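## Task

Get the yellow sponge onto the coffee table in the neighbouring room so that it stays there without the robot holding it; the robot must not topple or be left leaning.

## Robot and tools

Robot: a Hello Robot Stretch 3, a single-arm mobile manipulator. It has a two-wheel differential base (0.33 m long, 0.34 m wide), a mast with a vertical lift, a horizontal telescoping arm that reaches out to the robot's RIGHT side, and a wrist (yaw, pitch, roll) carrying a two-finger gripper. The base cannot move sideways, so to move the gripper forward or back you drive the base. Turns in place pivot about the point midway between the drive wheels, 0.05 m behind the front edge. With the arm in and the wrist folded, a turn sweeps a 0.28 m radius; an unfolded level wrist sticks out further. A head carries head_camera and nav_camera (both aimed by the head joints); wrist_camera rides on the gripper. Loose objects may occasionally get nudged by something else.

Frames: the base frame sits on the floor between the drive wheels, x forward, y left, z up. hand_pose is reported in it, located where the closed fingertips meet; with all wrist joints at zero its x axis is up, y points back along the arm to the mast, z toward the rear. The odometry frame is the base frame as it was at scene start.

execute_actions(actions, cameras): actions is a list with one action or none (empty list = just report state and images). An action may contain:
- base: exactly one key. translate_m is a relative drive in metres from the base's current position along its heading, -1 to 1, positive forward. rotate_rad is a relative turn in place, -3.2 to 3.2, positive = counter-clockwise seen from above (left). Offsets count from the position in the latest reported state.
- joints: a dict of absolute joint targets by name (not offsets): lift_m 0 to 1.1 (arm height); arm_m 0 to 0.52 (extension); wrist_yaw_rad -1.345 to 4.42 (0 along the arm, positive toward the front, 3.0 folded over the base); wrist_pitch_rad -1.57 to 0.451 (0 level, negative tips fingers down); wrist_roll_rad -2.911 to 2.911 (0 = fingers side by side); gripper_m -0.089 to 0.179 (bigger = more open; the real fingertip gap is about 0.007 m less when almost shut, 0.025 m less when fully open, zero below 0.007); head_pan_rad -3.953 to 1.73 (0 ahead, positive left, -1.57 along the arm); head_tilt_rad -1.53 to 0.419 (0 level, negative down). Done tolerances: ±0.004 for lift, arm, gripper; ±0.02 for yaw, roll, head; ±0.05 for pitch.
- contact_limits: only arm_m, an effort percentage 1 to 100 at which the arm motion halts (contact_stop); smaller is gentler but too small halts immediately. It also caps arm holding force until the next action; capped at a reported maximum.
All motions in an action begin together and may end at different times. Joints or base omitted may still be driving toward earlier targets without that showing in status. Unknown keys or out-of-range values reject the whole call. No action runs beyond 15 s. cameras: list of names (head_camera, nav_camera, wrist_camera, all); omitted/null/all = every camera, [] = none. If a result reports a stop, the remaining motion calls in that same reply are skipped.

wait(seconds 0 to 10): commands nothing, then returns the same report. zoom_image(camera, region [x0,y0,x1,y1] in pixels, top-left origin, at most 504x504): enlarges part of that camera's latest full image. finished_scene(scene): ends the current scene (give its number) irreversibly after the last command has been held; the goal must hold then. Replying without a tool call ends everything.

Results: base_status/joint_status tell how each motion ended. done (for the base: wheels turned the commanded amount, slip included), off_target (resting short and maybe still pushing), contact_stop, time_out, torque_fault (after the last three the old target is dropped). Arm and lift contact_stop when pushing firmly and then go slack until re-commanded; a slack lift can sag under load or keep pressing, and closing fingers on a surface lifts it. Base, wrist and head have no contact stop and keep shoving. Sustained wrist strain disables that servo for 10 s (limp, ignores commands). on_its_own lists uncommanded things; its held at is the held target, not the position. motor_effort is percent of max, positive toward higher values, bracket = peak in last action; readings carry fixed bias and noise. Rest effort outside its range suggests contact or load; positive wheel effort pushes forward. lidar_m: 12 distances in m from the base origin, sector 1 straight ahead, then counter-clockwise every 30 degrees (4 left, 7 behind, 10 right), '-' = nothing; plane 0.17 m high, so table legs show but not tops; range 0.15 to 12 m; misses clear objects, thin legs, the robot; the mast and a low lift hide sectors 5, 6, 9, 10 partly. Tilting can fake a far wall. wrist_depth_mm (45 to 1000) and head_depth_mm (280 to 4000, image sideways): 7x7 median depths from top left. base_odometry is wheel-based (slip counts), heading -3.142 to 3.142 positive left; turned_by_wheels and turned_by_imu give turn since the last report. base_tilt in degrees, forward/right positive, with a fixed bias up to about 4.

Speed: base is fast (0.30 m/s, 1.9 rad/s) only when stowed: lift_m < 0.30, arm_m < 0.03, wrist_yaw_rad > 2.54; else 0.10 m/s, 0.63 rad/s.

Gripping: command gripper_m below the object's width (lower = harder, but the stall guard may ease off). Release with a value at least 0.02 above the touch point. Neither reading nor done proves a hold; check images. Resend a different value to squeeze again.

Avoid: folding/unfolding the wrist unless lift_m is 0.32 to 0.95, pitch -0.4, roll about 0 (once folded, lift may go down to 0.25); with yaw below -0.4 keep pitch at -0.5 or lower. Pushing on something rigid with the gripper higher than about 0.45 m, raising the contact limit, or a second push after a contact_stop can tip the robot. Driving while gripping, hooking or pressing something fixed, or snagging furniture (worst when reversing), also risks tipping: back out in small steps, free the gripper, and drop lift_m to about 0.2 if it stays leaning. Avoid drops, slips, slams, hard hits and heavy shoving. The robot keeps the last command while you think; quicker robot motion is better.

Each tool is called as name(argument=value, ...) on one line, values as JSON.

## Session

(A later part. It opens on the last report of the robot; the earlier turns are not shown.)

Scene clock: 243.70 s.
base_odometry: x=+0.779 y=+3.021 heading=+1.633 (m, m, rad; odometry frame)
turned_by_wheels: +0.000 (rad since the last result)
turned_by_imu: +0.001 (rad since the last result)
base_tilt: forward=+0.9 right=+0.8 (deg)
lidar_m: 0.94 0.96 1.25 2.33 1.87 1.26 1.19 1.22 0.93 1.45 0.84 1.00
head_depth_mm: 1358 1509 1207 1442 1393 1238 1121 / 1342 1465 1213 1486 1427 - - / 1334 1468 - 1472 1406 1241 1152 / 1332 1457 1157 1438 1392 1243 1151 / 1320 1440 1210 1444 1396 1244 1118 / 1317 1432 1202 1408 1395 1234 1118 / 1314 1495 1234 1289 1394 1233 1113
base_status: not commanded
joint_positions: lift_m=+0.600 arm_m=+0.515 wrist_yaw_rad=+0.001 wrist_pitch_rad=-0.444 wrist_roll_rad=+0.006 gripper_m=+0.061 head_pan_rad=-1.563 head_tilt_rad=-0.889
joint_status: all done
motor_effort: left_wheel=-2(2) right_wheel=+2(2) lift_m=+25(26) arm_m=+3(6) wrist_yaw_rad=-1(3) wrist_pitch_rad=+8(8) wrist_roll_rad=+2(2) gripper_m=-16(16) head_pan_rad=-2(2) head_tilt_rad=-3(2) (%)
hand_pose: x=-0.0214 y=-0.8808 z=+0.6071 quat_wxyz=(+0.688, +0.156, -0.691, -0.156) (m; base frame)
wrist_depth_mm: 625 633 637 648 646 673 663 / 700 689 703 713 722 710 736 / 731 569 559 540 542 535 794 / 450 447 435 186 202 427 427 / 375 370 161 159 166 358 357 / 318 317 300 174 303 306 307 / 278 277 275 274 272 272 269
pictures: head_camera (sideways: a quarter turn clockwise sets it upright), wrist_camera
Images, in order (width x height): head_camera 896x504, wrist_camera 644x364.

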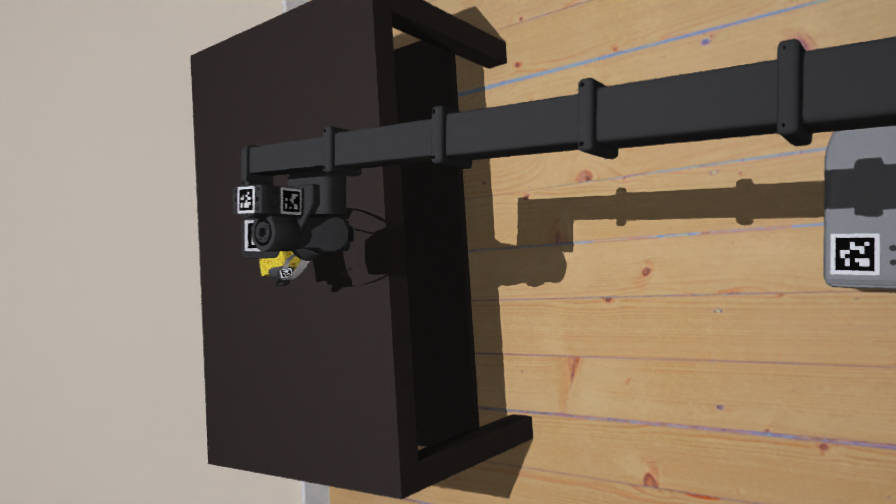

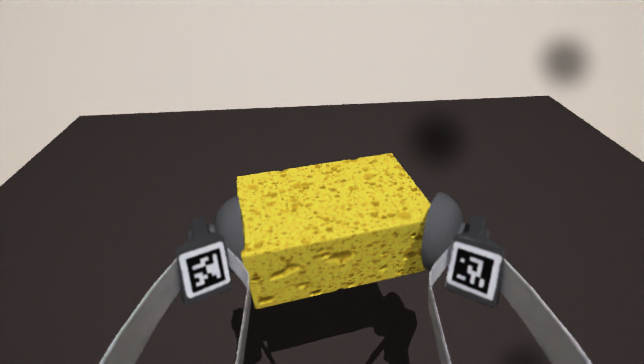

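Bottom 275 vs 160 → lower 0.115.

execute_actions(actions=[{"joints":{"lift_m":0.487}}], cameras=[])

execute_actions(actions=[{"joints":{"gripper_m":0.175}}], cameras=["wrist_camera"])

execute_actions(actions=[{"joints":{"lift_m":0.62}}], cameras=[])

execute_actions(actions=[{"joints":{"arm_m":0}}], cameras=["head_camera"])

Scene clock: 246.37 s.
base_odometry: x=+0.779 y=+3.021 heading=+1.633 (m, m, rad; odometry frame)
turned_by_wheels: +0.000 (rad since the last result)
turned_by_imu: +0.000 (rad since the last result)
base_tilt: forward=+0.9 right=+0.9 (deg)
lidar_m: 0.94 0.96 1.25 2.33 1.87 1.26 1.19 1.21 0.93 1.45 0.84 1.00
head_depth_mm: 1353 1533 1215 1437 1406 1242 1117 / 1350 1470 1215 1478 1403 1253 1138 / 1344 1471 1269 1509 1393 1239 1148 / 1330 1455 1263 1445 1396 1240 1146 / 1329 1442 1217 1443 1395 1241 1113 / 1316 1427 1208 1403 1386 1240 1110 / 1303 1480 1230 1281 1387 1238 1118
base_status: not commanded
joint_positions: lift_m=+0.487 arm_m=+0.515 wrist_yaw_rad=+0.001 wrist_pitch_rad=-0.441 wrist_roll_rad=+0.006 gripper_m=+0.061 head_pan_rad=-1.563 head_tilt_rad=-0.889
joint_status: all done
motor_effort: left_wheel=-2(2) right_wheel=+2(3) lift_m=+24(23) arm_m=+3(3) wrist_yaw_rad=-1(1) wrist_pitch_rad=+7(8) wrist_roll_rad=+2(2) gripper_m=-14(15) head_pan_rad=-2(2) head_tilt_rad=-3(4) (%)
hand_pose: x=-0.0214 y=-0.8812 z=+0.4947 quat_wxyz=(+0.688, +0.155, -0.692, -0.155) (m; base frame)
wrist_depth_mm: 614 630 629 634 632 652 646 / 453 445 441 429 423 419 413 / 334 329 329 321 318 317 313 / 265 263 257 186 197 254 251 / 221 218 160 160 166 212 209 / 188 188 175 174 179 182 180 / 164 163 162 162 161 159 159
pictures: none
No camera images: the call's "cameras" was empty. Leave "cameras" out to get every camera's image.

Scene clock: 248.00 s.
base_odometry: x=+0.779 y=+3.021 heading=+1.633 (m, m, rad; odometry frame)
turned_by_wheels: +0.000 (rad since the last result)
turned_by_imu: +0.000 (rad since the last result)
base_tilt: forward=+0.9 right=+0.9 (deg)
lidar_m: 0.94 0.96 1.25 2.32 1.87 1.26 1.19 1.22 0.93 1.45 0.84 1.00
head_depth_mm: 1356 1544 1209 1447 1392 1238 1120 / 1348 1472 1216 1473 1399 1262 1134 / 1341 1461 1266 1506 1398 1238 1151 / 1325 1435 1241 1427 1389 1234 1145 / 1321 1453 1206 1437 1391 1245 1109 / 1318 1442 1212 1403 1403 1227 1113 / 1300 1476 1240 1286 1390 1240 1108
base_status: not commanded
joint_positions: lift_m=+0.487 arm_m=+0.515 wrist_yaw_rad=+0.001 wrist_pitch_rad=-0.441 wrist_roll_rad=+0.006 gripper_m=+0.175 head_pan_rad=-1.563 head_tilt_rad=-0.889
joint_status: all done
motor_effort: left_wheel=-2(2) right_wheel=+2(3) lift_m=+24(24) arm_m=+4(4) wrist_yaw_rad=-1(1) wrist_pitch_rad=+7(8) wrist_roll_rad=+2(2) gripper_m=+1(84) head_pan_rad=-2(2) head_tilt_rad=-3(4) (%)
hand_pose: x=-0.0214 y=-0.8812 z=+0.4947 quat_wxyz=(+0.688, +0.155, -0.692, -0.155) (m; base frame)
wrist_depth_mm: 634 631 638 632 644 637 658 / 457 449 439 432 425 419 410 / 336 332 325 321 320 313 311 / 265 264 251 186 202 255 251 / 219 226 204 160 167 212 217 / 193 181 180 174 181 182 186 / 160 162 162 161 160 160 155
pictures: wrist_camera
Images, in order (width x height): wrist_camera 644x364.

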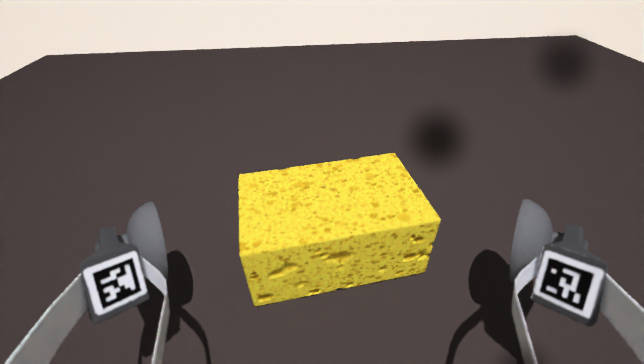

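Scene clock: 250.03 s.
base_odometry: x=+0.779 y=+3.021 heading=+1.633 (m, m, rad; odometry frame)
turned_by_wheels: +0.000 (rad since the last result)
turned_by_imu: +0.000 (rad since the last result)
base_tilt: forward=+1.0 right=+0.9 (deg)
lidar_m: 0.94 0.96 1.25 2.33 1.86 1.26 1.19 1.22 0.93 1.45 0.84 1.00
head_depth_mm: 1365 1525 1216 1444 1396 1242 1115 / 1349 1472 1216 1489 - - - / 1342 1500 1162 1467 1390 1248 1149 / 1339 1455 1149 1443 1403 1243 1148 / 1316 1442 1219 1448 1390 1233 1109 / 1313 1428 1208 1406 1389 1237 1114 / 1306 1489 1242 1279 1395 1231 1113
base_status: not commanded
joint_positions: lift_m=+0.620 arm_m=+0.515 wrist_yaw_rad=+0.001 wrist_pitch_rad=-0.441 wrist_roll_rad=+0.006 gripper_m=+0.175 head_pan_rad=-1.563 head_tilt_rad=-0.889
joint_status: all done
motor_effort: left_wheel=-2(2) right_wheel=+2(2) lift_m=+32(32) arm_m=+4(4) wrist_yaw_rad=+0(1) wrist_pitch_rad=+7(7) wrist_roll_rad=+2(2) gripper_m=-1(0) head_pan_rad=-2(2) head_tilt_rad=-4(3) (%)
hand_pose: x=-0.0214 y=-0.8812 z=+0.6274 quat_wxyz=(+0.688, +0.155, -0.692, -0.155) (m; base frame)
wrist_depth_mm: 631 624 643 644 659 666 670 / 689 698 702 721 714 726 733 / 747 610 591 593 586 578 810 / 489 486 482 476 466 470 462 / 401 414 398 397 391 388 399 / 350 334 337 284 332 331 341 / 298 297 296 249 285 290 286
pictures: none
No camera images: the call's "cameras" was empty. Leave "cameras" out to get every camera's image.

Scene clock: 255.00 s.
base_odometry: x=+0.779 y=+3.021 heading=+1.633 (m, m, rad; odometry frame)
turned_by_wheels: +0.000 (rad since the last result)
turned_by_imu: +0.001 (rad since the last result)
base_tilt: forward=+1.0 right=+0.9 (deg)
lidar_m: 0.94 0.96 1.25 2.33 1.88 1.26 1.19 1.21 0.93 1.45 0.84 1.00
head_depth_mm: 1367 1527 1218 1440 1402 1246 1116 / 1348 1476 1219 1483 1398 1288 - / 1332 1463 1212 1475 1404 - - / 1326 1456 1151 1443 1416 1214 - / 1322 1449 1207 1437 1406 1241 1113 / 1308 1429 1210 1398 1398 1245 1112 / 1315 1490 1238 1288 1393 1227 1110
base_status: not commanded
joint_positions: lift_m=+0.620 arm_m=+0.001 wrist_yaw_rad=+0.001 wrist_pitch_rad=-0.441 wrist_roll_rad=+0.006 gripper_m=+0.175 head_pan_rad=-1.563 head_tilt_rad=-0.889
joint_status: all done
motor_effort: left_wheel=-2(2) right_wheel=+2(2) lift_m=+31(32) arm_m=-1(2) wrist_yaw_rad=-1(1) wrist_pitch_rad=+7(7) wrist_roll_rad=+2(2) gripper_m=-1(1) head_pan_rad=-3(2) head_tilt_rad=-4(4) (%)
hand_pose: x=-0.0214 y=-0.3674 z=+0.6274 quat_wxyz=(+0.688, +0.155, -0.692, -0.155) (m; base frame)
wrist_depth_mm: - - - - - - - / - - 822 752 781 793 - / - 619 628 635 643 649 - / - - 981 995 966 923 - / - 858 944 968 984 886 - / 909 852 856 866 853 859 879 / 786 770 758 759 752 754 745
pictures: head_camera (sideways: a quarter turn clockwise sets it upright)
Images, in order (width x height): head_camera 896x504.

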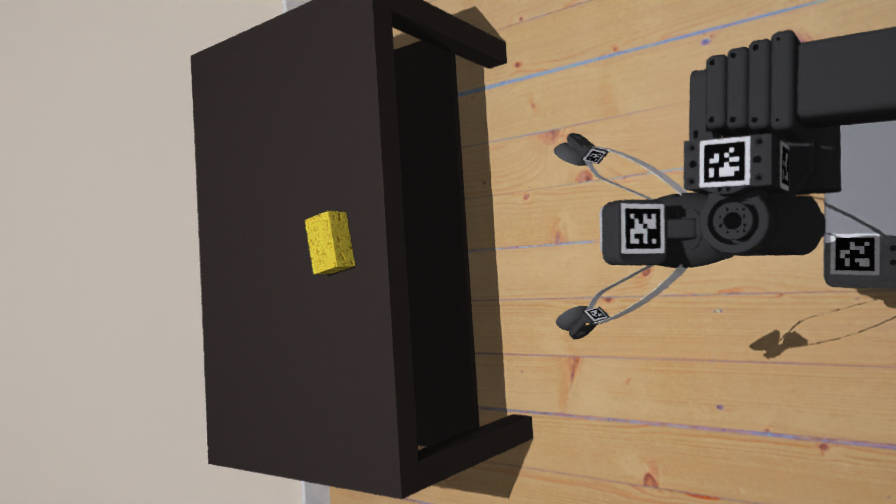

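finished_scene(scene=2)

The scene is finished: the task was done.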